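## Task

Carry the blue rack holding the tubes from the counter to the desk, and carry the empty yellow rack from the desk to the counter, passing through the door that closes by itself. At the end both racks must stand upright, every tube must sit fully seated in a hole of the blue rack, and the door must be closed. A rack or tube touching the floor is a failure. Either robot or both may be used. Release everything and back away at the end. A robot that topples or ends up leaning is a failure.

## Robot and tools

Robots: two identical Hello Robot Stretch 3 units, r1 and r2. Each has a two-wheel differential base (0.33 m long, 0.34 m wide, passive omni wheel at the rear), a mast with a lift, and a telescoping arm that points out the robot's RIGHT side, ending in a wrist (yaw, pitch, roll) and a two-finger gripper. The base cannot strafe; to move the gripper forward you drive. Turning in place pivots around the point between the drive wheels, 0.05 m behind the front edge; with the arm in and wrist folded the swept radius is 0.28 m. Loose objects may occasionally get nudged by an outside disturbance.

Frames: the base frame sits on the floor between the drive wheels, x forward, y left, z up. hand_pose is reported in it, located where the closed fingertips meet; at zero wrist angles its x points up, y back along the arm toward the mast, z toward the robot's rear. The odometry frame is the base frame at the start of the scene. Each robot reports in its own frames, so relative placement of the two robots can only be judged from images, lidar_m, wrist_depth_mm and head_depth_mm.

Tool execute_actions: argument actions is a list holding exactly one action (or empty, which just returns state and images). The action is an object keyed by robot name, r1 and/or r2. Per robot: base holds exactly one command, either translate_m (straight drive, metres, relative offset from where the base last measured itself, positive forward, -1 to 1) or rotate_rad (in-place turn, radians, relative, positive counter-clockwise seen from above, -3.2 to 3.2). joints is a map of absolute targets by name: lift_m 0 to 1.1 (arm height on mast, tolerance 0.004); arm_m 0 to 0.52 (extension); wrist_yaw_rad -1.345 to 4.42 (0 along the arm, positive toward the front, 3.0 folded over the base); wrist_pitch_rad -1.57 to 0.451 (0 level, negative tips fingers down); wrist_roll_rad -2.911 to 2.911 (0 fingers side by side, level); gripper_m -0.089 to 0.179 (larger is wider; actual fingertip gap is 0.007 less when nearly shut and 0.025 less when fully open, zero under 0.007); head_pan_rad -3.953 to 1.73 (0 forward, positive left, -1.57 looks along the arm); head_tilt_rad -1.53 to 0.419 (negative down). contact_limits optionally sets arm_m's stopping effort in percent (1 to 100), e.g. 10 stops an extension at effort about 10, or -10 when retracting; it also caps holding force until the next action. Optional cameras: list from r1_head_camera, r1_nav_camera, r1_wrist_camera, r2_head_camera, r2_nav_camera, r2_wrist_camera, or all; omitted/null means all, [] means none. All motions in one action begin together; none runs beyond 15 s. Unknown keys or out-of-range numbers reject the whole call. Anything omitted may still be driving toward its previous target. If a result reports a stop, later execute_actions, wait and finished_scene calls in the same reply are skipped.

wait: seconds 0 to 10, commands nothing, returns state and images. zoom_image: camera name and region [x0, y0, x1, y1] in pixels of that camera's latest full image, origin top-left, at most 504 by 504. finished_scene: scene number; ends that scene irreversibly after the last command is held, and reports success plus the next task.

Results: base_status and joint_status give how each motion of the last accepted action ended: done (for the base, wheels turned the full amount even if slipping), off_target (resting away from target, possibly still pushing), contact_stop, time_out, torque_fault. After the last three the old target is dropped. on_its_own covers things not commanded by this call; its held at value is a target, not a position. lidar_m: 12 distances in metres from the base origin, 30-degree sectors starting straight ahead and going counter-clockwise (4th left, 7th behind, 10th right), plane 0.17 m high, range 0.15 to 12, '-' for nothing; it misses clear objects, tabletops and sometimes thin legs, and own parts can mask sectors 5, 6, 9, 10. wrist_depth_mm (45 to 1000) and head_depth_mm (280 to 4000, image sideways) are 7x7 grids of median depth. base_odometry counts wheel rotation, so slip shows as travel; heading -3.142 to 3.142. turned_by_wheels and turned_by_imu give turning since the last result. base_tilt in degrees (forward, right positive) has a fixed per-robot bias up to about 4. motor_effort is percent of max, bracket is the peak, with sizable fixed and random error.

Behaviour: arm and lift stop and go slack on firm contact; a slack lift may sink under load or be pushed up by closing fingers on a surface. Base, wrist and head keep pushing into obstacles. A wrist servo under prolonged strain turns off for 10 s. Base speed is 0.30 m/s and 1.9 rad/s only when lift_m under 0.30, arm_m under 0.03 and wrist_yaw_rad above 2.54; otherwise 0.10 m/s and 0.63 rad/s. Grip by sending gripper_m below object width; release by going 0.02 or more above the contact value; readings do not confirm a hold, and over-squeezing lets the stall guard weaken the grip.

Avoid: folding/unfolding the wrist unless lift_m is 0.32 to 0.95, wrist_pitch_rad -0.4 and roll near 0 (folded, lift may go to 0.25); yaw under -0.4 without pitch at -0.5 or lower. Arm pushes on rigid things with the gripper above about 0.45 m can tip the robot, worse with raised limits or repeated pushes. Driving while gripping or pressing something fixed, or snagging furniture (especially reversing), can tip it: reverse the last move in small steps, free the gripper, and lower lift_m to about 0.2 if still leaning. Robot-to-robot pressing fails the run and is not reported; a few millimetres more after touching is already hard. Two robots driven equally can differ by up to 2.5 cm per metre, which strains a shared load. Never let racks or tubes drop; avoid slams and hard hits.

Each tool is called after ">>>" by a JSON object that holds its "fn" and its "kwargs", one argument or row to a line.

## Session

I'll start by looking at the current state.

>>> {"fn": "execute_actions", "kwargs": {
  "actions": []
}}

Scene clock: 0.00 s.
r1.base_odometry: x=+0.000 y=+0.000 heading=+0.000 (m, m, rad; r1's odometry frame)
r1.turned_by_wheels: +0.000 (rad since the last result)
r1.turned_by_imu: +0.000 (rad since the last result)
r1.base_tilt: forward=+0.4 right=-1.2 (deg)
r1.lidar_m: 0.75 1.25 2.50 1.17 1.35 1.34 1.44 1.29 1.27 0.89 0.70 0.69
r1.head_depth_mm: 624 629 635 641 648 654 660 / 662 670 675 683 691 697 706 / 705 714 722 729 738 746 754 / 756 765 772 785 793 802 813 / 814 826 833 845 860 867 880 / 879 879 889 901 1049 1064 1081 / 1051 1098 1120 1132 1150 1168 1191
r1.base_status: not commanded
r1.joint_positions: lift_m=+0.298 arm_m=-0.001 wrist_yaw_rad=+3.132 wrist_pitch_rad=-0.434 wrist_roll_rad=-0.004 gripper_m=+0.037 head_pan_rad=-0.006 head_tilt_rad=+0.008
r1.joint_status: not commanded
r1.motor_effort: left_wheel=+0 right_wheel=+0 lift_m=+36 arm_m=+0 wrist_yaw_rad=+1 wrist_pitch_rad=+4 wrist_roll_rad=+0 gripper_m=+0 head_pan_rad=+0 head_tilt_rad=+2 (%)
r1.hand_pose: x=-0.0190 y=+0.0783 z=+0.3071 quat_wxyz=(+0.156, +0.689, +0.149, +0.691) (m; r1's base frame)
r1.wrist_depth_mm: - - - - - - - / 859 913 - - - - - / 675 729 - 856 927 997 - / 580 620 - 698 724 799 858 / 503 524 - 566 619 638 683 / - - - - 539 548 579 / - - - - 458 475 494
r2.base_odometry: x=+0.000 y=+0.000 heading=+0.000 (m, m, rad; r2's odometry frame)
r2.turned_by_wheels: +0.000 (rad since the last result)
r2.turned_by_imu: +0.000 (rad since the last result)
r2.base_tilt: forward=+0.1 right=+0.6 (deg)
r2.lidar_m: 0.87 0.89 1.16 1.97 2.02 2.39 2.26 0.97 0.67 0.64 0.65 0.84
r2.head_depth_mm: 851 844 838 835 828 821 816 / 853 847 840 836 829 826 815 / 855 845 839 835 829 826 820 / 854 850 844 822 816 807 804 / 840 841 836 832 826 821 816 / 852 845 840 833 826 823 818 / 856 847 839 833 828 825 820
r2.base_status: not commanded
r2.joint_positions: lift_m=+0.466 arm_m=+0.000 wrist_yaw_rad=+2.921 wrist_pitch_rad=-0.395 wrist_roll_rad=+0.004 gripper_m=+0.037 head_pan_rad=+0.000 head_tilt_rad=-0.004
r2.joint_status: not commanded
r2.motor_effort: left_wheel=+0 right_wheel=+1 lift_m=+39 arm_m=+0 wrist_yaw_rad=+0 wrist_pitch_rad=+7 wrist_roll_rad=+0 gripper_m=+0 head_pan_rad=+0 head_tilt_rad=+1 (%)
r2.hand_pose: x=+0.0285 y=+0.0766 z=+0.4840 quat_wxyz=(+0.215, +0.705, +0.061, +0.673) (m; r2's base frame)
r2.wrist_depth_mm: - - - - - - 799 / - - - - - - 836 / - - - - - - 858 / - - - - - - 878 / 962 890 938 857 855 825 816 / 812 760 - 714 693 687 699 / 680 660 634 629 618 603 603
pictures: r1_head_camera (sideways: a quarter turn clockwise sets it upright), r1_nav_camera (sideways: a quarter turn counterclockwise sets it upright), r1_wrist_camera, r2_head_camera (sideways: a quarter turn clockwise sets it upright), r2_nav_camera (sideways: a quarter turn counterclockwise sets it upright), r2_wrist_camera
Images, in order (width x height): r1_head_camera 896x504, r1_nav_camera 672x504, r1_wrist_camera 644x364, r2_head_camera 896x504, r2_nav_camera 672x504, r2_wrist_camera 644x364.

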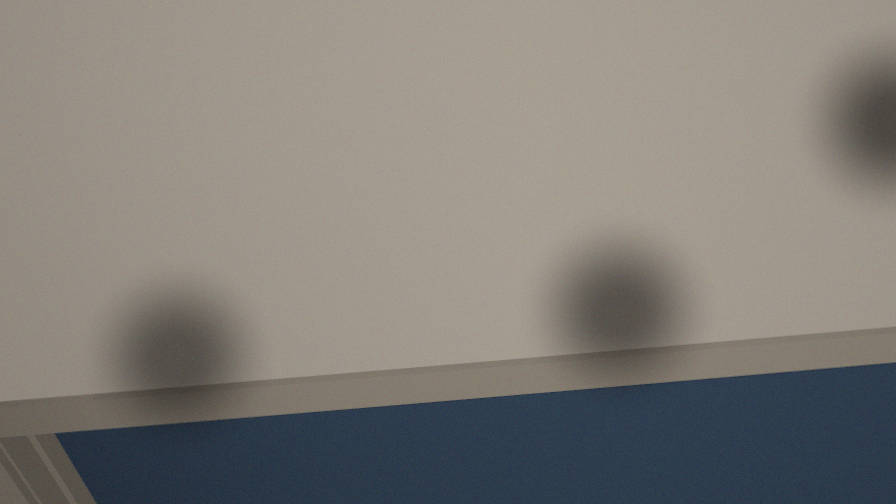

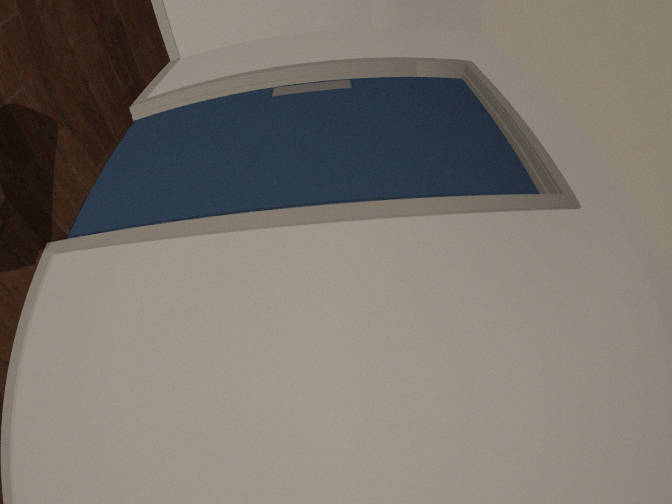

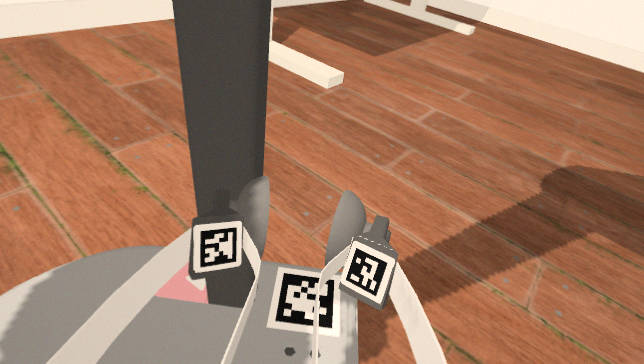

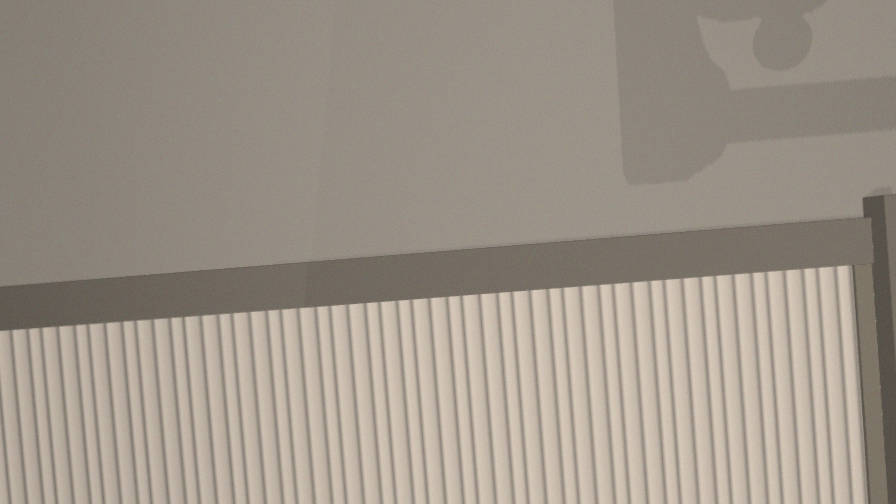

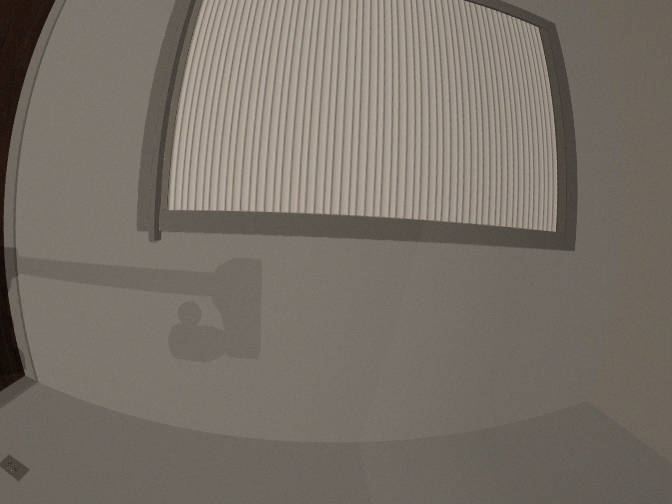

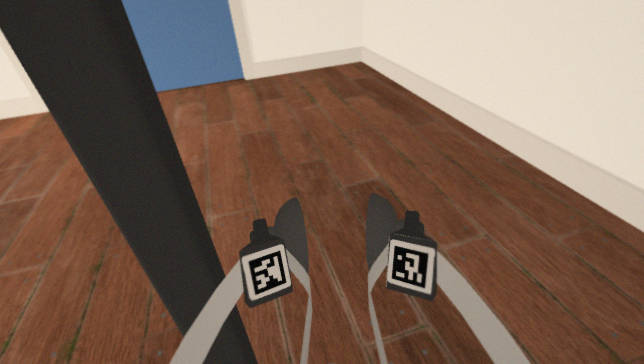

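>>> {"fn": "execute_actions", "kwargs": {
  "actions": [
    {"r1": {"joints": {"head_pan_rad": 1.5, "head_tilt_rad": -0.5}}, "r2": {"joints": {"head_pan_rad": 1.5, "head_tilt_rad": -0.5}}}
  ],
  "cameras": ["r1_nav_camera", "r2_nav_camera", "r1_head_camera", "r2_head_camera"]
}}

>>> {"fn": "execute_actions", "kwargs": {
  "actions": [
    {"r1": {"joints": {"head_pan_rad": -3.1, "head_tilt_rad": -0.5}}, "r2": {"joints": {"head_pan_rad": -3.1, "head_tilt_rad": -0.5}}}
  ],
  "cameras": ["r1_nav_camera", "r2_nav_camera", "r1_head_camera", "r2_head_camera"]
}}

>>> {"fn": "execute_actions", "kwargs": {
  "actions": [
    {"r1": {"joints": {"head_pan_rad": -1.57, "head_tilt_rad": -0.5}}, "r2": {"joints": {"head_pan_rad": -1.57, "head_tilt_rad": -0.5}}}
  ],
  "cameras": ["r1_nav_camera", "r2_nav_camera", "r1_head_camera", "r2_head_camera"]
}}

Scene clock: 5.07 s.
r1.base_odometry: x=+0.000 y=+0.000 heading=+0.000 (m, m, rad; r1's odometry frame)
r1.turned_by_wheels: +0.000 (rad since the last result)
r1.turned_by_imu: -0.001 (rad since the last result)
r1.base_tilt: forward=+0.3 right=-1.2 (deg)
r1.lidar_m: 0.75 1.25 2.51 1.17 1.36 1.34 1.44 1.29 1.27 0.89 0.70 0.69
r1.head_depth_mm: 2057 2246 2446 2532 1928 1528 1266 / 2165 2334 2518 2640 1944 1531 1273 / 2258 2483 2007 2476 1962 1550 1278 / 2355 2545 1878 1415 1981 1557 1289 / 2083 2208 1916 1215 1924 1567 1293 / 1786 1899 1877 1230 1859 1523 1300 / 1585 1655 1691 1245 1816 1587 1307
r1.base_status: not commanded
r1.joint_positions: lift_m=+0.298 arm_m=-0.001 wrist_yaw_rad=+3.132 wrist_pitch_rad=-0.434 wrist_roll_rad=-0.004 gripper_m=+0.037 head_pan_rad=+1.493 head_tilt_rad=-0.493
r1.joint_status: all done
r1.motor_effort: left_wheel=+0(1) right_wheel=+0(0) lift_m=+36(35) arm_m=+0(0) wrist_yaw_rad=+0(0) wrist_pitch_rad=+3(3) wrist_roll_rad=+0(0) gripper_m=+0(0) head_pan_rad=+3(33) head_tilt_rad=-3(28) (%)
r1.hand_pose: x=-0.0190 y=+0.0783 z=+0.3071 quat_wxyz=(+0.156, +0.689, +0.149, +0.691) (m; r1's base frame)
r1.wrist_depth_mm: - - - - - - - / 853 913 - - - - - / 683 713 - 840 947 - - / 585 605 - 697 737 805 846 / 502 533 - 571 618 653 706 / - - - - 527 554 582 / - - - - 456 477 503
r2.base_odometry: x=+0.000 y=+0.000 heading=+0.000 (m, m, rad; r2's odometry frame)
r2.turned_by_wheels: +0.000 (rad since the last result)
r2.turned_by_imu: +0.001 (rad since the last result)
r2.base_tilt: forward=+0.1 right=+0.6 (deg)
r2.lidar_m: 0.87 0.89 1.16 1.97 2.02 2.39 2.25 0.97 0.67 0.64 0.65 0.85
r2.head_depth_mm: 1758 1899 2058 2227 2037 1601 1312 / 1748 1899 2061 2252 2074 1635 1330 / 1734 1869 2044 2229 2120 1654 1350 / 1706 1850 2019 2193 2169 1681 1367 / 1678 1834 1995 2167 2216 1712 1380 / 1660 1813 1968 2139 2245 1724 1399 / 1666 1778 1939 2111 2224 1761 1490
r2.base_status: not commanded
r2.joint_positions: lift_m=+0.466 arm_m=+0.000 wrist_yaw_rad=+2.921 wrist_pitch_rad=-0.395 wrist_roll_rad=+0.004 gripper_m=+0.037 head_pan_rad=+1.493 head_tilt_rad=-0.494
r2.joint_status: all done
r2.motor_effort: left_wheel=+0(0) right_wheel=+1(2) lift_m=+40(40) arm_m=+0(0) wrist_yaw_rad=+0(1) wrist_pitch_rad=+7(7) wrist_roll_rad=+0(0) gripper_m=+0(1) head_pan_rad=+4(52) head_tilt_rad=-2(21) (%)
r2.hand_pose: x=+0.0285 y=+0.0766 z=+0.4840 quat_wxyz=(+0.215, +0.705, +0.061, +0.673) (m; r2's base frame)
r2.wrist_depth_mm: - - - - - - 815 / - - - - - - 838 / - - - - - - 859 / - - - - - - 877 / 959 896 919 889 855 826 807 / 788 772 - 733 669 716 669 / 679 662 636 626 612 608 596
pictures: r1_head_camera (sideways: a quarter turn clockwise sets it upright), r1_nav_camera (sideways: a quarter turn counterclockwise sets it upright), r2_head_camera (sideways: a quarter turn clockwise sets it upright), r2_nav_camera (sideways: a quarter turn counterclockwise sets it upright)
Images, in order (width x height): r1_head_camera 896x504, r1_nav_camera 672x504, r2_head_camera 896x504, r2_nav_camera 672x504.

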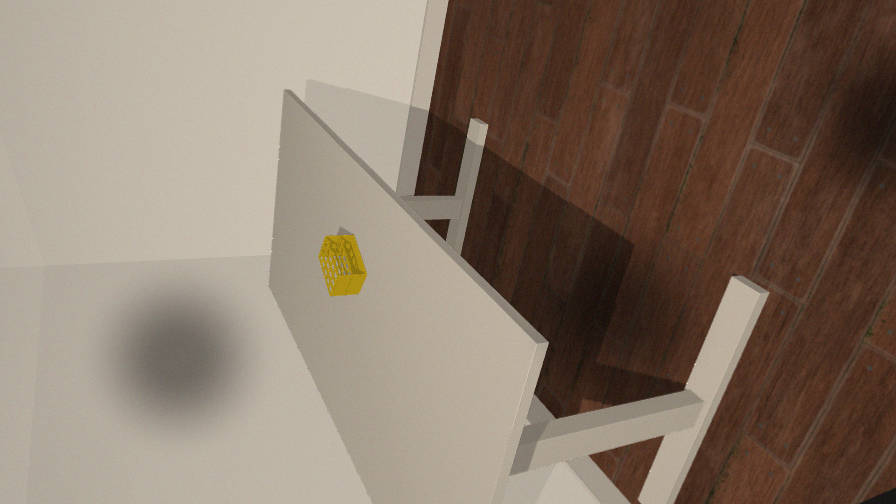

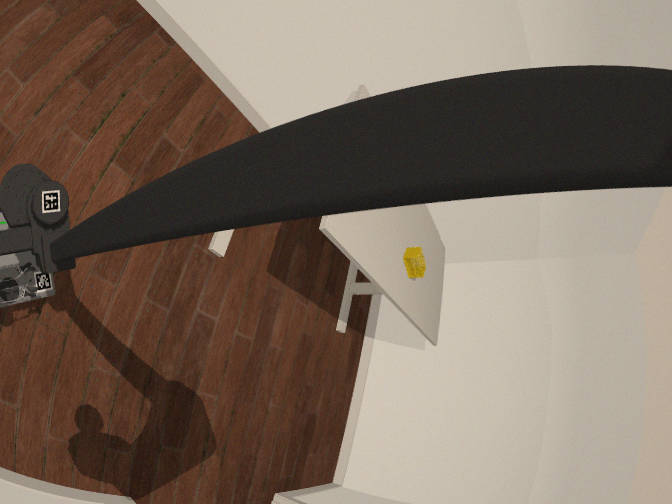

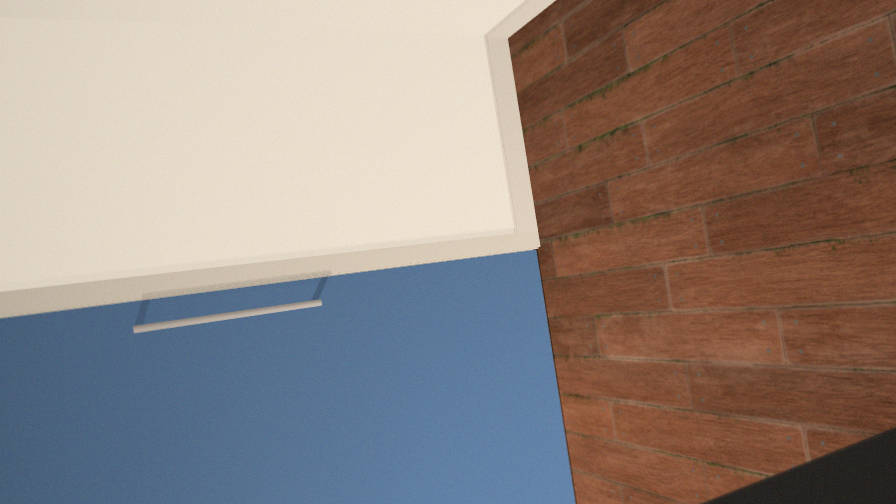

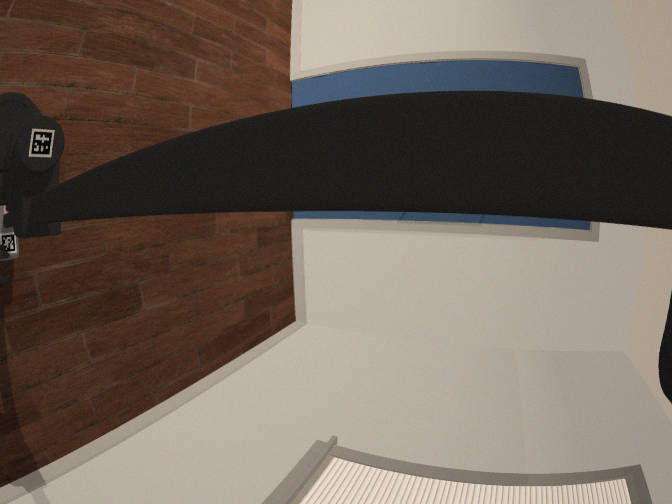

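Scene clock: 7.83 s.
r1.base_odometry: x=+0.000 y=+0.000 heading=+0.000 (m, m, rad; r1's odometry frame)
r1.turned_by_wheels: +0.000 (rad since the last result)
r1.turned_by_imu: -0.001 (rad since the last result)
r1.base_tilt: forward=+0.3 right=-1.2 (deg)
r1.lidar_m: 0.75 1.25 2.50 1.17 1.35 1.34 1.44 1.29 1.27 0.89 0.71 0.69
r1.head_depth_mm: 1126 1218 1321 1451 1598 1528 1269 / 1194 1299 1415 1563 1742 1539 1276 / 1270 1386 1530 1695 1845 1544 1280 / 1359 1485 1649 1849 1945 1561 1288 / 1455 1602 1797 1979 1985 1572 1293 / 1466 1569 1667 1779 1856 1578 1298 / 1329 1393 1477 1573 1670 1594 1310
r1.base_status: not commanded
r1.joint_positions: lift_m=+0.298 arm_m=-0.001 wrist_yaw_rad=+3.132 wrist_pitch_rad=-0.434 wrist_roll_rad=-0.004 gripper_m=+0.037 head_pan_rad=-3.093 head_tilt_rad=-0.494
r1.joint_status: all done
r1.motor_effort: left_wheel=+0(0) right_wheel=+0(0) lift_m=+35(35) arm_m=+0(1) wrist_yaw_rad=+0(0) wrist_pitch_rad=+3(3) wrist_roll_rad=+0(0) gripper_m=-1(1) head_pan_rad=-3(35) head_tilt_rad=-3(4) (%)
r1.hand_pose: x=-0.0190 y=+0.0783 z=+0.3071 quat_wxyz=(+0.156, +0.689, +0.149, +0.691) (m; r1's base frame)
r1.wrist_depth_mm: - - - - - - - / 828 892 - - - - - / 699 734 - 853 933 - - / 576 610 - 693 745 773 850 / 499 535 - 572 630 648 699 / - - - - 534 550 576 / - - - - 460 480 495
r2.base_odometry: x=+0.000 y=+0.000 heading=+0.000 (m, m, rad; r2's odometry frame)
r2.turned_by_wheels: +0.000 (rad since the last result)
r2.turned_by_imu: +0.000 (rad since the last result)
r2.base_tilt: forward=+0.1 right=+0.6 (deg)
r2.lidar_m: 0.87 0.89 1.16 1.96 2.01 2.39 2.26 0.97 0.68 0.64 0.65 0.84
r2.head_depth_mm: 2500 2649 2301 2477 2047 1603 1310 / 2483 2652 2326 2486 2086 1623 1327 / 2529 2677 2305 2521 2117 1663 1350 / 2495 2690 2305 2527 2165 1673 1363 / 2515 2727 2950 3028 2211 1700 1380 / 2484 2646 2538 2342 2069 1711 1399 / 1941 1856 1755 1676 1602 1529 1368
r2.base_status: not commanded
r2.joint_positions: lift_m=+0.466 arm_m=+0.000 wrist_yaw_rad=+2.921 wrist_pitch_rad=-0.395 wrist_roll_rad=+0.004 gripper_m=+0.037 head_pan_rad=-3.093 head_tilt_rad=-0.494
r2.joint_status: all done
r2.motor_effort: left_wheel=-1(1) right_wheel=+1(1) lift_m=+40(40) arm_m=+0(1) wrist_yaw_rad=+1(0) wrist_pitch_rad=+7(7) wrist_roll_rad=+0(0) gripper_m=+0(0) head_pan_rad=-5(54) head_tilt_rad=-3(4) (%)
r2.hand_pose: x=+0.0285 y=+0.0766 z=+0.4840 quat_wxyz=(+0.215, +0.705, +0.061, +0.673) (m; r2's base frame)
r2.wrist_depth_mm: - - - - - - 817 / - - - - - - 825 / - - - - - - 881 / - - - - - - 862 / 931 904 928 880 859 825 784 / 797 765 - 746 685 715 678 / 671 670 654 631 616 613 598
pictures: r1_head_camera (sideways: a quarter turn clockwise sets it upright), r1_nav_camera (sideways: a quarter turn counterclockwise sets it upright), r2_head_camera (sideways: a quarter turn clockwise sets it upright), r2_nav_camera (sideways: a quarter turn counterclockwise sets it upright)
Images, in order (width x height): r1_head_camera 896x504, r1_nav_camera 672x504, r2_head_camera 896x504, r2_nav_camera 672x504.

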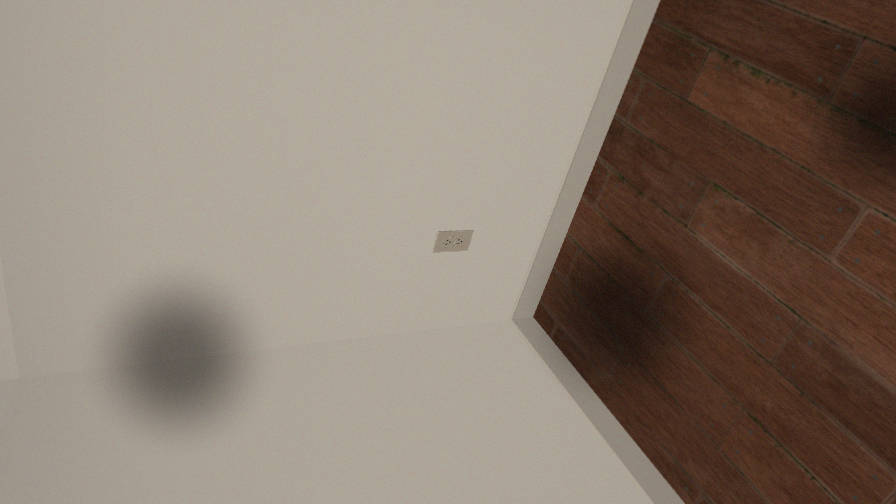

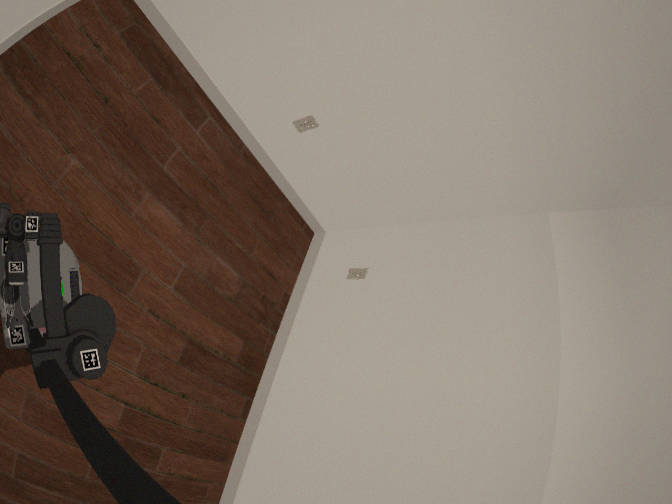

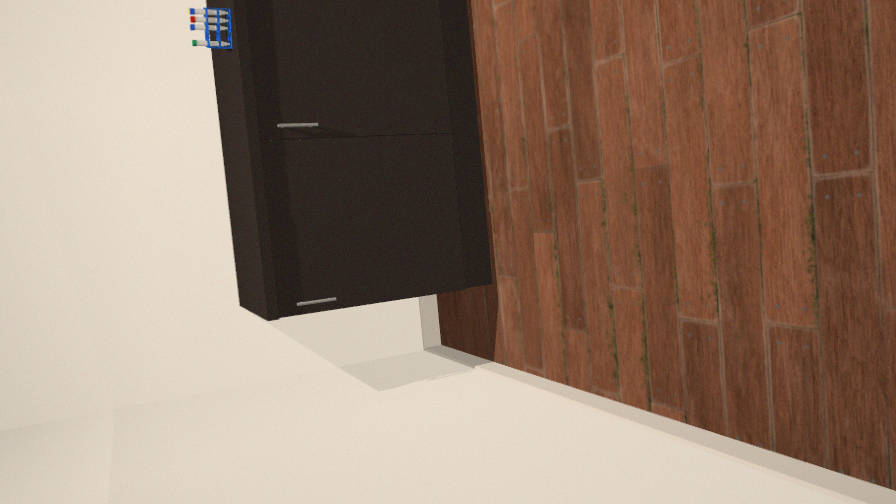

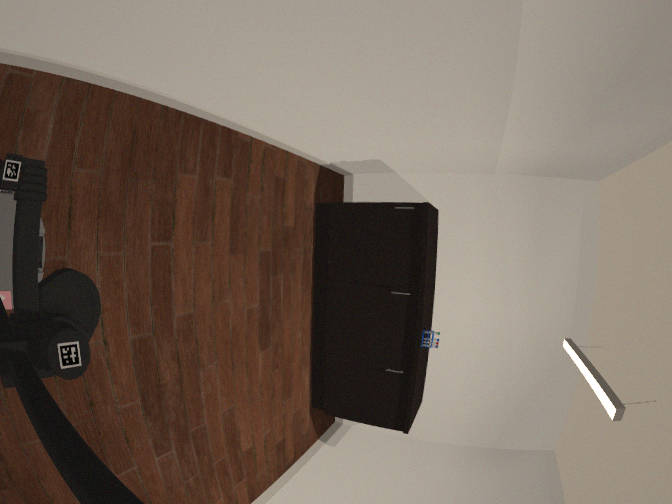

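Scene clock: 9.17 s.
r1.base_odometry: x=+0.000 y=+0.000 heading=+0.000 (m, m, rad; r1's odometry frame)
r1.turned_by_wheels: +0.000 (rad since the last result)
r1.turned_by_imu: +0.000 (rad since the last result)
r1.base_tilt: forward=+0.4 right=-1.1 (deg)
r1.lidar_m: 0.74 1.25 2.50 1.17 1.35 1.34 1.44 1.29 1.27 0.89 0.70 0.69
r1.head_depth_mm: 1052 1139 1235 1363 1512 1528 1265 / 1107 1203 1317 1457 1618 1535 1269 / 1168 1279 1404 1560 1744 1554 1277 / 1093 1179 1281 1399 1535 1519 1288 / 942 1008 1077 1163 1260 1373 1293 / 828 877 930 991 1062 1141 1211 / 740 779 820 867 917 977 1045
r1.base_status: not commanded
r1.joint_positions: lift_m=+0.298 arm_m=-0.001 wrist_yaw_rad=+3.132 wrist_pitch_rad=-0.434 wrist_roll_rad=-0.004 gripper_m=+0.037 head_pan_rad=-1.577 head_tilt_rad=-0.494
r1.joint_status: all done
r1.motor_effort: left_wheel=+0(0) right_wheel=+0(0) lift_m=+35(36) arm_m=+0(0) wrist_yaw_rad=+0(1) wrist_pitch_rad=+4(3) wrist_roll_rad=+0(0) gripper_m=+0(0) head_pan_rad=+3(34) head_tilt_rad=-3(5) (%)
r1.hand_pose: x=-0.0190 y=+0.0783 z=+0.3071 quat_wxyz=(+0.156, +0.689, +0.149, +0.691) (m; r1's base frame)
r1.wrist_depth_mm: - - - - - - - / 870 931 - - - - - / 676 735 - 847 924 - - / 569 612 - 710 714 784 846 / 505 525 - 571 631 652 686 / - - - - 536 554 570 / - - - - 458 475 496
r2.base_odometry: x=+0.000 y=+0.000 heading=+0.000 (m, m, rad; r2's odometry frame)
r2.turned_by_wheels: +0.000 (rad since the last result)
r2.turned_by_imu: +0.000 (rad since the last result)
r2.base_tilt: forward=+0.2 right=+0.6 (deg)
r2.lidar_m: 0.87 0.89 1.16 1.97 2.01 2.39 2.26 0.98 0.67 0.64 0.65 0.85
r2.head_depth_mm: 520 562 611 672 745 831 947 / 518 561 611 669 737 827 940 / 515 558 606 664 736 824 933 / 513 555 604 661 731 818 929 / 511 553 600 657 725 812 919 / 510 551 599 655 722 807 915 / 507 549 594 652 718 802 906
r2.base_status: not commanded
r2.joint_positions: lift_m=+0.466 arm_m=+0.000 wrist_yaw_rad=+2.921 wrist_pitch_rad=-0.395 wrist_roll_rad=+0.004 gripper_m=+0.037 head_pan_rad=-1.577 head_tilt_rad=-0.494
r2.joint_status: all done
r2.motor_effort: left_wheel=+0(0) right_wheel=+1(1) lift_m=+39(40) arm_m=+0(1) wrist_yaw_rad=+1(1) wrist_pitch_rad=+7(7) wrist_roll_rad=+0(0) gripper_m=+0(0) head_pan_rad=+5(53) head_tilt_rad=-3(4) (%)
r2.hand_pose: x=+0.0285 y=+0.0766 z=+0.4840 quat_wxyz=(+0.215, +0.705, +0.061, +0.673) (m; r2's base frame)
r2.wrist_depth_mm: - - - - - - 798 / - - - - - - 825 / - - - - - - 869 / - - - - - 989 869 / 955 893 938 890 864 838 793 / 807 757 - 721 690 689 689 / 683 648 638 621 634 610 592
pictures: r1_head_camera (sideways: a quarter turn clockwise sets it upright), r1_nav_camera (sideways: a quarter turn counterclockwise sets it upright), r2_head_camera (sideways: a quarter turn clockwise sets it upright), r2_nav_camera (sideways: a quarter turn counterclockwise sets it upright)
Images, in order (width x height): r1_head_camera 896x504, r1_nav_camera 672x504, r2_head_camera 896x504, r2_nav_camera 672x504.

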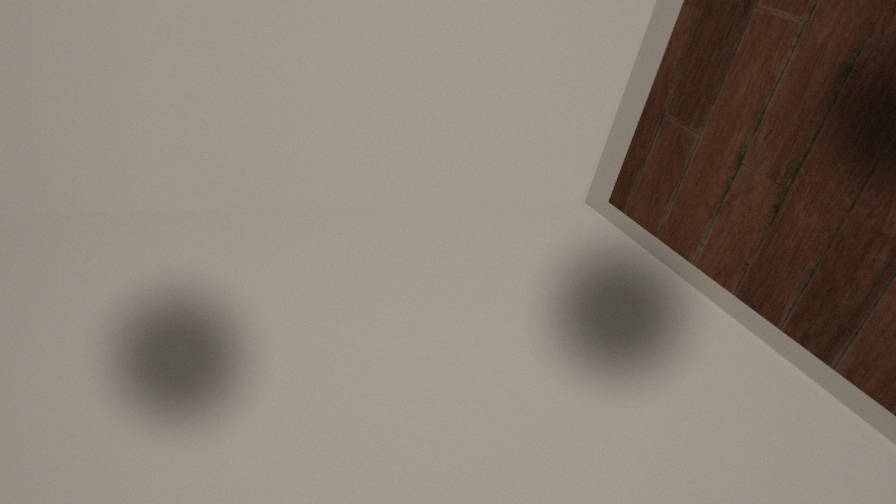

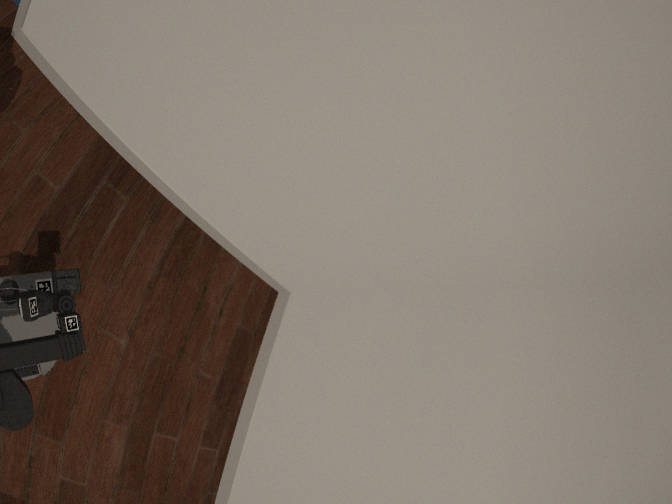

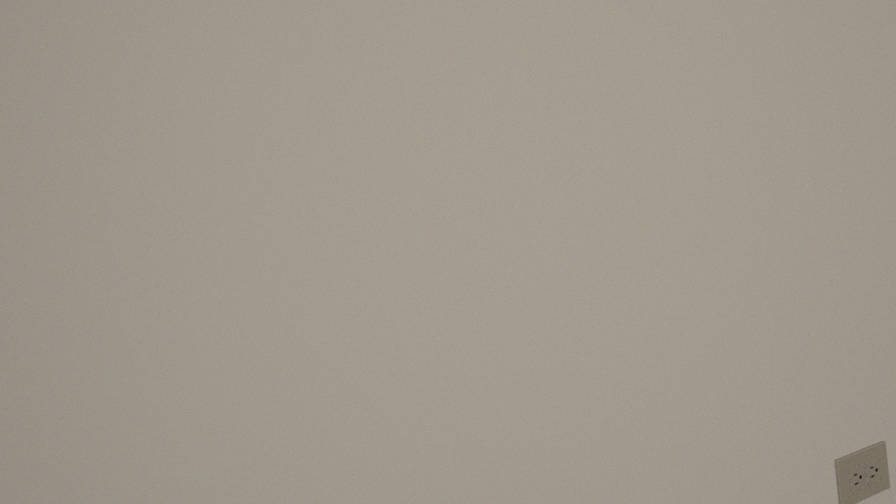

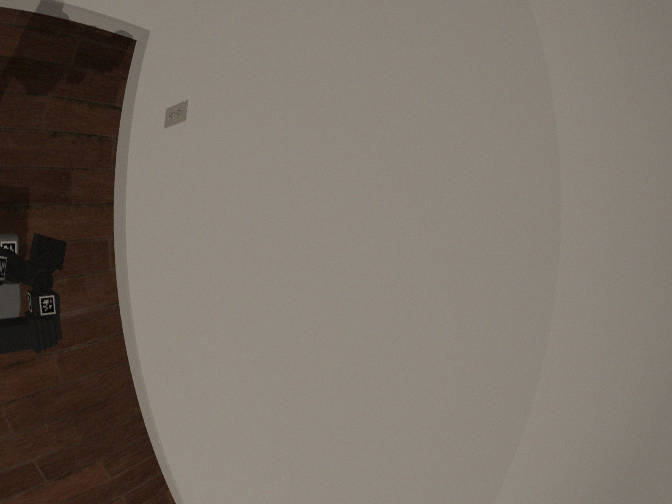

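>>> {"fn": "execute_actions", "kwargs": {
  "actions": [
    {"r1": {"base": {"rotate_rad": -2.01}, "joints": {"lift_m": 0.28}}, "r2": {"base": {"rotate_rad": -0.354}, "joints": {"lift_m": 0.27}}}
  ],
  "cameras": []
}}

>>> {"fn": "execute_actions", "kwargs": {
  "actions": [
    {"r1": {"base": {"translate_m": -1.0}}, "r2": {"base": {"translate_m": -1.0}}}
  ],
  "cameras": []
}}

>>> {"fn": "execute_actions", "kwargs": {
  "actions": [
    {"r1": {"base": {"translate_m": -0.53}}, "r2": {"base": {"translate_m": -1.0}}}
  ],
  "cameras": []
}}

>>> {"fn": "execute_actions", "kwargs": {
  "actions": [
    {"r1": {"base": {"rotate_rad": -0.197}, "joints": {"head_pan_rad": -1.57, "head_tilt_rad": -0.7}}, "r2": {"base": {"rotate_rad": -1.2}, "joints": {"head_pan_rad": -1.57, "head_tilt_rad": -0.6}}}
  ],
  "cameras": ["r1_nav_camera", "r2_nav_camera", "r1_head_camera", "r2_head_camera"]
}}

Scene clock: 76.33 s.
r1.base_odometry: x=+0.000 y=+0.000 heading=-2.010 (m, m, rad; r1's odometry frame)
r1.turned_by_wheels: -2.010 (rad since the last result)
r1.turned_by_imu: -1.985 (rad since the last result)
r1.base_tilt: forward=+0.5 right=-1.2 (deg)
r1.lidar_m: 1.27 0.84 0.70 0.69 0.77 1.38 2.20 1.17 1.34 1.34 1.49 1.28
r1.head_depth_mm: 1077 1176 1289 1435 1607 1529 1260 / 1090 1191 1309 1457 1633 1538 1275 / 1102 1203 1321 1474 1658 1554 1278 / 1110 1212 1344 1492 1685 1559 1288 / 1125 1230 1353 1513 1714 1571 1290 / 1133 1245 1377 1538 1730 1581 1299 / 1146 1257 1388 1556 1767 1590 1302
r1.base_status: done
r1.joint_positions: lift_m=+0.280 arm_m=-0.001 wrist_yaw_rad=+3.132 wrist_pitch_rad=-0.435 wrist_roll_rad=-0.004 gripper_m=+0.037 head_pan_rad=-1.577 head_tilt_rad=-0.494
r1.joint_status: all done
r1.motor_effort: left_wheel=+1(11) right_wheel=-2(8) lift_m=+27(31) arm_m=-1(1) wrist_yaw_rad=+1(1) wrist_pitch_rad=+4(4) wrist_roll_rad=-1(0) gripper_m=-1(1) head_pan_rad=+2(3) head_tilt_rad=-3(3) (%)
r1.hand_pose: x=-0.0190 y=+0.0782 z=+0.2891 quat_wxyz=(+0.156, +0.689, +0.150, +0.691) (m; r1's base frame)
r1.wrist_depth_mm: 954 812 - 704 652 613 589 / 812 832 - 776 726 679 628 / 671 717 - 807 783 732 681 / 546 587 - 662 707 749 734 / 485 524 - 561 603 626 653 / - - - - 508 528 544 / - - - - 431 464 481
r2.base_odometry: x=+0.000 y=+0.000 heading=-0.354 (m, m, rad; r2's odometry frame)
r2.turned_by_wheels: -0.354 (rad since the last result)
r2.turned_by_imu: -0.354 (rad since the last result)
r2.base_tilt: forward=+0.1 right=+0.6 (deg)
r2.lidar_m: 0.89 0.87 0.93 1.39 1.99 2.12 2.29 1.81 0.83 0.65 0.63 0.68
r2.head_depth_mm: 636 690 754 829 920 1039 1190 / 611 660 717 783 864 969 1101 / 584 629 682 741 815 908 1019 / 561 601 649 704 772 851 949 / 539 578 621 669 731 805 889 / 519 555 594 642 694 759 834 / 501 533 569 614 662 719 789
r2.base_status: done
r2.joint_positions: lift_m=+0.270 arm_m=+0.000 wrist_yaw_rad=+2.921 wrist_pitch_rad=-0.396 wrist_roll_rad=+0.004 gripper_m=+0.037 head_pan_rad=-1.577 head_tilt_rad=-0.494
r2.joint_status: all done
r2.motor_effort: left_wheel=+1(4) right_wheel=+0(3) lift_m=+34(38) arm_m=+0(0) wrist_yaw_rad=-1(1) wrist_pitch_rad=+7(7) wrist_roll_rad=+0(0) gripper_m=+0(0) head_pan_rad=+5(4) head_tilt_rad=-2(3) (%)
r2.hand_pose: x=+0.0285 y=+0.0765 z=+0.2878 quat_wxyz=(+0.215, +0.705, +0.062, +0.673) (m; r2's base frame)
r2.wrist_depth_mm: - - - - - 814 697 / - - - - - 898 713 / - - 989 945 869 867 728 / 776 - 739 731 693 668 652 / 624 597 619 576 570 557 542 / 531 519 - 480 457 466 456 / 461 - - - 413 403 396
pictures: none
No camera images: the call's "cameras" was empty. Leave "cameras" out to get every camera's image.

Scene clock: 81.37 s.
r1.base_odometry: x=+0.425 y=+0.905 heading=-2.010 (m, m, rad; r1's odometry frame)
r1.turned_by_wheels: +0.000 (rad since the last result)
r1.turned_by_imu: +0.000 (rad since the last result)
r1.base_tilt: forward=+0.4 right=-1.2 (deg)
r1.lidar_m: 2.03 1.07 0.92 0.96 1.07 1.53 1.52 1.24 1.15 0.70 1.28 2.05
r1.head_depth_mm: 922 1006 1101 1159 857 680 564 / 933 1017 1117 1172 866 686 566 / 941 1025 1128 1182 872 690 570 / 950 1038 1140 1198 877 694 586 / 960 1051 1158 1211 888 699 590 / 969 1063 1170 1303 927 703 595 / 978 1075 1184 1326 1512 1460 611
r1.base_status: done
r1.joint_positions: lift_m=+0.280 arm_m=-0.001 wrist_yaw_rad=+3.132 wrist_pitch_rad=-0.435 wrist_roll_rad=-0.004 gripper_m=+0.037 head_pan_rad=-1.577 head_tilt_rad=-0.494
r1.joint_status: not commanded
r1.motor_effort: left_wheel=+2(4) right_wheel=-1(9) lift_m=+27(27) arm_m=+0(0) wrist_yaw_rad=+0(1) wrist_pitch_rad=+4(4) wrist_roll_rad=+0(0) gripper_m=+0(0) head_pan_rad=+3(3) head_tilt_rad=-2(2) (%)
r1.hand_pose: x=-0.0190 y=+0.0781 z=+0.2891 quat_wxyz=(+0.156, +0.689, +0.150, +0.691) (m; r1's base frame)
r1.wrist_depth_mm: - - - 967 896 828 728 / 818 867 - - - 879 799 / 646 703 - 813 890 899 855 / 549 584 - 664 710 751 809 / 485 521 - 547 584 612 655 / - - - - 507 532 554 / - - - - 435 459 477
r2.base_odometry: x=-0.938 y=+0.346 heading=-0.354 (m, m, rad; r2's odometry frame)
r2.turned_by_wheels: +0.000 (rad since the last result)
r2.turned_by_imu: -0.007 (rad since the last result)
r2.base_tilt: forward=+0.1 right=+0.6 (deg)
r2.lidar_m: 1.64 1.78 1.90 1.59 1.57 1.67 1.38 1.36 1.36 1.06 1.05 1.12
r2.head_depth_mm: 1093 1183 1295 1426 1593 1599 1317 / 1044 1128 1226 1342 1485 1588 1321 / 996 1076 1166 1269 1398 1517 1347 / 956 1028 1112 1209 1315 1456 1360 / 923 984 1063 1148 1252 1367 1383 / 885 947 1014 1093 1179 1286 1361 / 854 910 972 1046 1130 1224 1323
r2.base_status: done
r2.joint_positions: lift_m=+0.270 arm_m=+0.000 wrist_yaw_rad=+2.921 wrist_pitch_rad=-0.396 wrist_roll_rad=+0.004 gripper_m=+0.037 head_pan_rad=-1.577 head_tilt_rad=-0.494
r2.joint_status: not commanded
r2.motor_effort: left_wheel=+1(5) right_wheel=-1(4) lift_m=+34(34) arm_m=+0(0) wrist_yaw_rad=+0(1) wrist_pitch_rad=+7(7) wrist_roll_rad=+0(0) gripper_m=+0(0) head_pan_rad=+4(5) head_tilt_rad=-2(3) (%)
r2.hand_pose: x=+0.0285 y=+0.0765 z=+0.2878 quat_wxyz=(+0.215, +0.705, +0.062, +0.673) (m; r2's base frame)
r2.wrist_depth_mm: - - - - - - - / - - - - - - - / - - 984 933 902 844 810 / 818 - 743 725 687 659 658 / 644 591 624 585 574 548 540 / 522 504 - 486 454 473 447 / 465 - - - 416 408 396
pictures: none
No camera images: the call's "cameras" was empty. Leave "cameras" out to get every camera's image.

Scene clock: 86.40 s.
r1.base_odometry: x=+0.650 y=+1.385 heading=-2.010 (m, m, rad; r1's odometry frame)
r1.turned_by_wheels: +0.000 (rad since the last result)
r1.turned_by_imu: -0.001 (rad since the last result)
r1.base_tilt: forward=+0.4 right=-1.2 (deg)
r1.lidar_m: 2.26 1.27 1.07 1.00 1.10 0.99 0.99 0.78 1.05 1.05 0.90 1.87
r1.head_depth_mm: 837 911 1003 1078 857 680 564 / 843 923 1014 1093 864 685 567 / 854 933 1029 1105 873 689 570 / 865 941 1038 1120 878 642 572 / 872 954 1053 1135 885 654 576 / 882 964 1068 1148 892 683 579 / 891 976 1078 1163 900 707 582
r1.base_status: done
r1.joint_positions: lift_m=+0.280 arm_m=-0.001 wrist_yaw_rad=+3.132 wrist_pitch_rad=-0.435 wrist_roll_rad=-0.004 gripper_m=+0.037 head_pan_rad=-1.577 head_tilt_rad=-0.494
r1.joint_status: not commanded
r1.motor_effort: left_wheel=+1(4) right_wheel=-1(8) lift_m=+27(27) arm_m=-1(0) wrist_yaw_rad=+0(1) wrist_pitch_rad=+3(4) wrist_roll_rad=+0(0) gripper_m=+0(1) head_pan_rad=+3(2) head_tilt_rad=-3(2) (%)
r1.hand_pose: x=-0.0190 y=+0.0781 z=+0.2891 quat_wxyz=(+0.156, +0.689, +0.150, +0.691) (m; r1's base frame)
r1.wrist_depth_mm: 949 - - - - 958 879 / 820 869 - - - - 954 / 656 694 - 832 889 980 - / 554 581 - 662 702 747 832 / 482 523 - 560 589 623 668 / - - - - 511 534 555 / - - - - 437 463 479
r2.base_odometry: x=-1.876 y=+0.693 heading=-0.354 (m, m, rad; r2's odometry frame)
r2.turned_by_wheels: +0.000 (rad since the last result)
r2.turned_by_imu: -0.007 (rad since the last result)
r2.base_tilt: forward=+0.1 right=+0.6 (deg)
r2.lidar_m: 2.27 2.68 1.50 1.17 1.15 0.60 0.46 0.45 0.48 0.70 1.47 1.56
r2.head_depth_mm: 1378 1491 1324 830 781 863 959 / 1485 1611 1679 898 949 1073 1244 / 1423 1547 1625 1060 1213 1476 1342 / 1375 1470 1575 1663 1865 1680 1361 / 1318 1409 1518 1646 1779 1711 1383 / 1265 1350 1448 1561 1701 1729 1405 / 1215 1300 1377 1491 1600 1699 1421
r2.base_status: done
r2.joint_positions: lift_m=+0.270 arm_m=+0.000 wrist_yaw_rad=+2.921 wrist_pitch_rad=-0.396 wrist_roll_rad=+0.004 gripper_m=+0.037 head_pan_rad=-1.577 head_tilt_rad=-0.494
r2.joint_status: not commanded
r2.motor_effort: left_wheel=+1(4) right_wheel=+0(4) lift_m=+34(34) arm_m=+0(0) wrist_yaw_rad=+0(0) wrist_pitch_rad=+8(7) wrist_roll_rad=+0(0) gripper_m=+0(0) head_pan_rad=+5(5) head_tilt_rad=-2(3) (%)
r2.hand_pose: x=+0.0285 y=+0.0765 z=+0.2878 quat_wxyz=(+0.215, +0.705, +0.062, +0.673) (m; r2's base frame)
r2.wrist_depth_mm: - - - - - - - / 907 - - - - - - / 922 - 984 919 896 849 804 / 797 - 768 717 695 670 649 / 644 603 618 581 567 547 542 / 530 518 - 483 467 468 452 / 458 - - - 412 406 401
pictures: none
No camera images: the call's "cameras" was empty. Leave "cameras" out to get every camera's image.

Scene clock: 88.43 s.
r1.base_odometry: x=+0.650 y=+1.385 heading=-2.207 (m, m, rad; r1's odometry frame)
r1.turned_by_wheels: -0.197 (rad since the last result)
r1.turned_by_imu: -0.195 (rad since the last result)
r1.base_tilt: forward=+0.4 right=-1.2 (deg)
r1.lidar_m: 2.79 1.40 1.11 1.00 1.00 1.03 0.99 1.03 0.78 1.05 1.09 0.90
r1.head_depth_mm: 901 1018 1104 868 705 591 1113 / 890 1007 1093 873 706 594 1096 / 882 996 1093 879 711 596 1099 / 870 984 1082 882 713 599 548 / 865 974 1071 889 681 601 549 / 856 964 1077 893 661 603 540 / 848 953 1065 897 680 605 542
r1.base_status: done
r1.joint_positions: lift_m=+0.280 arm_m=-0.001 wrist_yaw_rad=+3.132 wrist_pitch_rad=-0.435 wrist_roll_rad=-0.004 gripper_m=+0.037 head_pan_rad=-1.577 head_tilt_rad=-0.691
r1.joint_status: all done
r1.motor_effort: left_wheel=+1(9) right_wheel=-2(8) lift_m=+27(27) arm_m=+0(0) wrist_yaw_rad=+1(1) wrist_pitch_rad=+4(4) wrist_roll_rad=+0(0) gripper_m=+0(1) head_pan_rad=+2(4) head_tilt_rad=-4(20) (%)
r1.hand_pose: x=-0.0190 y=+0.0781 z=+0.2891 quat_wxyz=(+0.156, +0.689, +0.150, +0.691) (m; r1's base frame)
r1.wrist_depth_mm: 987 972 - - - - 979 / 810 883 - - - - - / 662 700 - 796 881 981 - / 551 591 - 665 704 748 814 / 483 517 - 550 595 627 651 / - - - - 501 533 553 / - - - - 438 460 478
r2.base_odometry: x=-1.876 y=+0.693 heading=-1.554 (m, m, rad; r2's odometry frame)
r2.turned_by_wheels: -1.200 (rad since the last result)
r2.turned_by_imu: -1.199 (rad since the last result)
r2.base_tilt: forward=+0.1 right=+0.6 (deg)
r2.lidar_m: 1.46 1.51 1.97 2.68 1.73 1.21 1.15 0.69 0.48 0.45 0.46 0.61
r2.head_depth_mm: 902 988 981 693 568 652 779 / 900 988 1013 709 562 635 773 / 892 984 1038 725 570 642 763 / 890 975 1036 742 562 636 759 / 888 973 1044 629 567 632 751 / 884 970 1044 676 583 625 741 / 881 966 1045 767 592 621 736
r2.base_status: done
r2.joint_positions: lift_m=+0.270 arm_m=+0.000 wrist_yaw_rad=+2.921 wrist_pitch_rad=-0.396 wrist_roll_rad=+0.004 gripper_m=+0.037 head_pan_rad=-1.577 head_tilt_rad=-0.593
r2.joint_status: all done
r2.motor_effort: left_wheel=+1(7) right_wheel=+0(3) lift_m=+34(35) arm_m=+0(0) wrist_yaw_rad=+0(1) wrist_pitch_rad=+7(8) wrist_roll_rad=+0(0) gripper_m=+0(0) head_pan_rad=+4(2) head_tilt_rad=-3(12) (%)
r2.hand_pose: x=+0.0285 y=+0.0765 z=+0.2878 quat_wxyz=(+0.215, +0.705, +0.062, +0.673) (m; r2's base frame)
r2.wrist_depth_mm: - - - - - - - / - - - - - - - / - - 963 937 903 851 816 / 813 - 748 710 699 657 650 / 643 594 616 581 583 548 533 / 517 515 - 488 454 466 466 / 461 - - - 415 406 398
pictures: r1_head_camera (sideways: a quarter turn clockwise sets it upright), r1_nav_camera (sideways: a quarter turn counterclockwise sets it upright), r2_head_camera (sideways: a quarter turn clockwise sets it upright), r2_nav_camera (sideways: a quarter turn counterclockwise sets it upright)
Images, in order (width x height): r1_head_camera 896x504, r1_nav_camera 672x504, r2_head_camera 896x504, r2_nav_camera 672x504.

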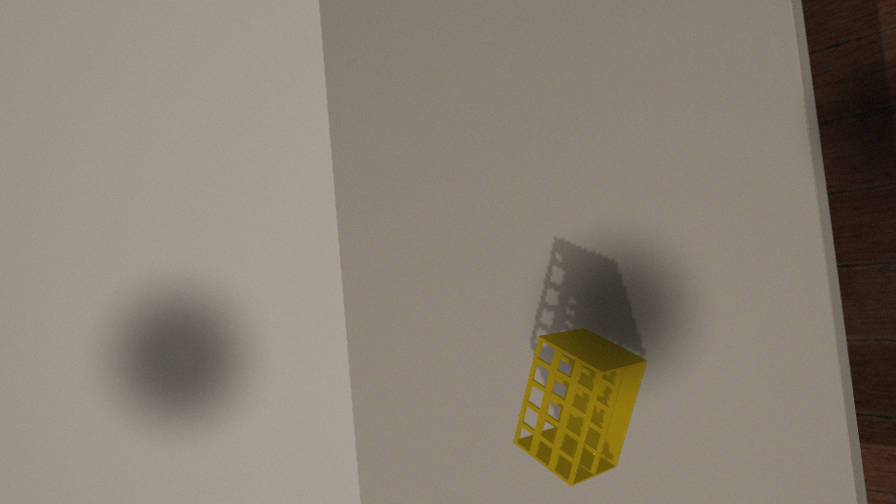

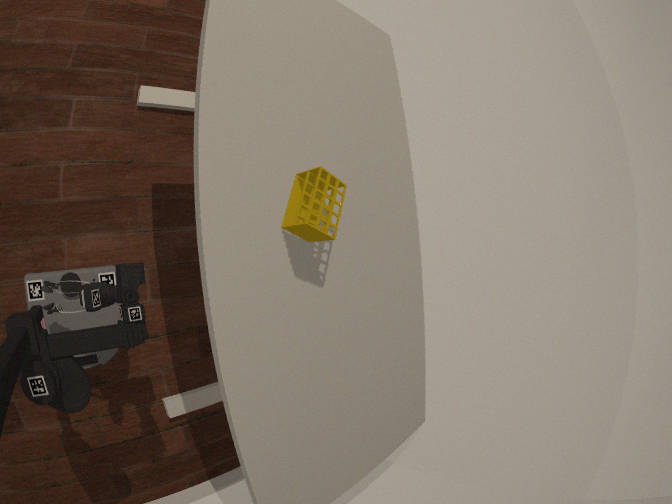

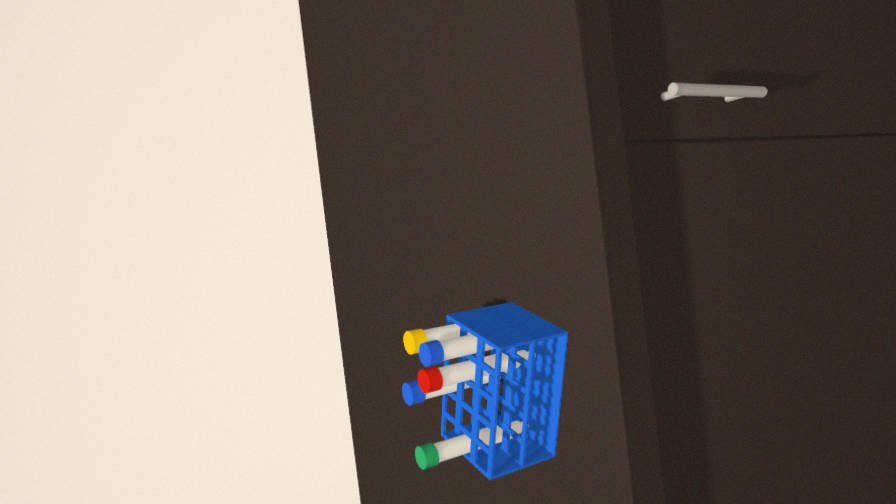

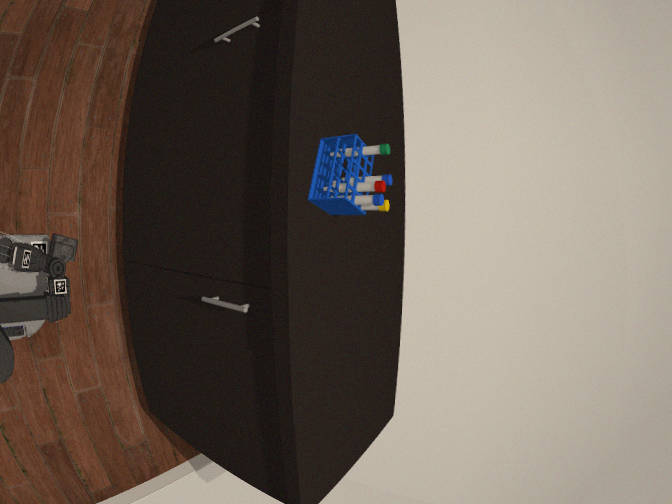

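>>> {"fn": "zoom_image", "kwargs": {
  "camera": "r2_head_camera",
  "region": [340, 250, 640, 504]
}}

>>> {"fn": "zoom_image", "kwargs": {
  "camera": "r1_head_camera",
  "region": [460, 250, 760, 504]
}}

Region (340, 250, 640, 504) of r2_head_camera's 896x504 image, scaled by 1.680, with more detail than that image has; it fills the top 427 rows of this view, and the rest is white.

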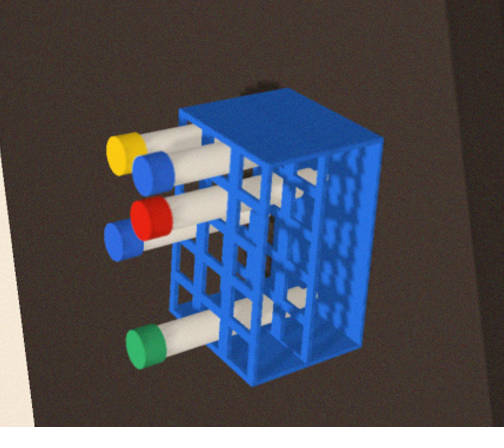

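Region (460, 250, 760, 504) of r1_head_camera's 896x504 image, scaled by 1.680, with more detail than that image has; it fills the top 427 rows of this view, and the rest is white.

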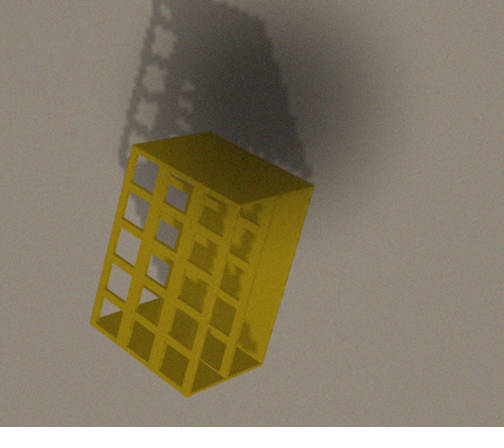

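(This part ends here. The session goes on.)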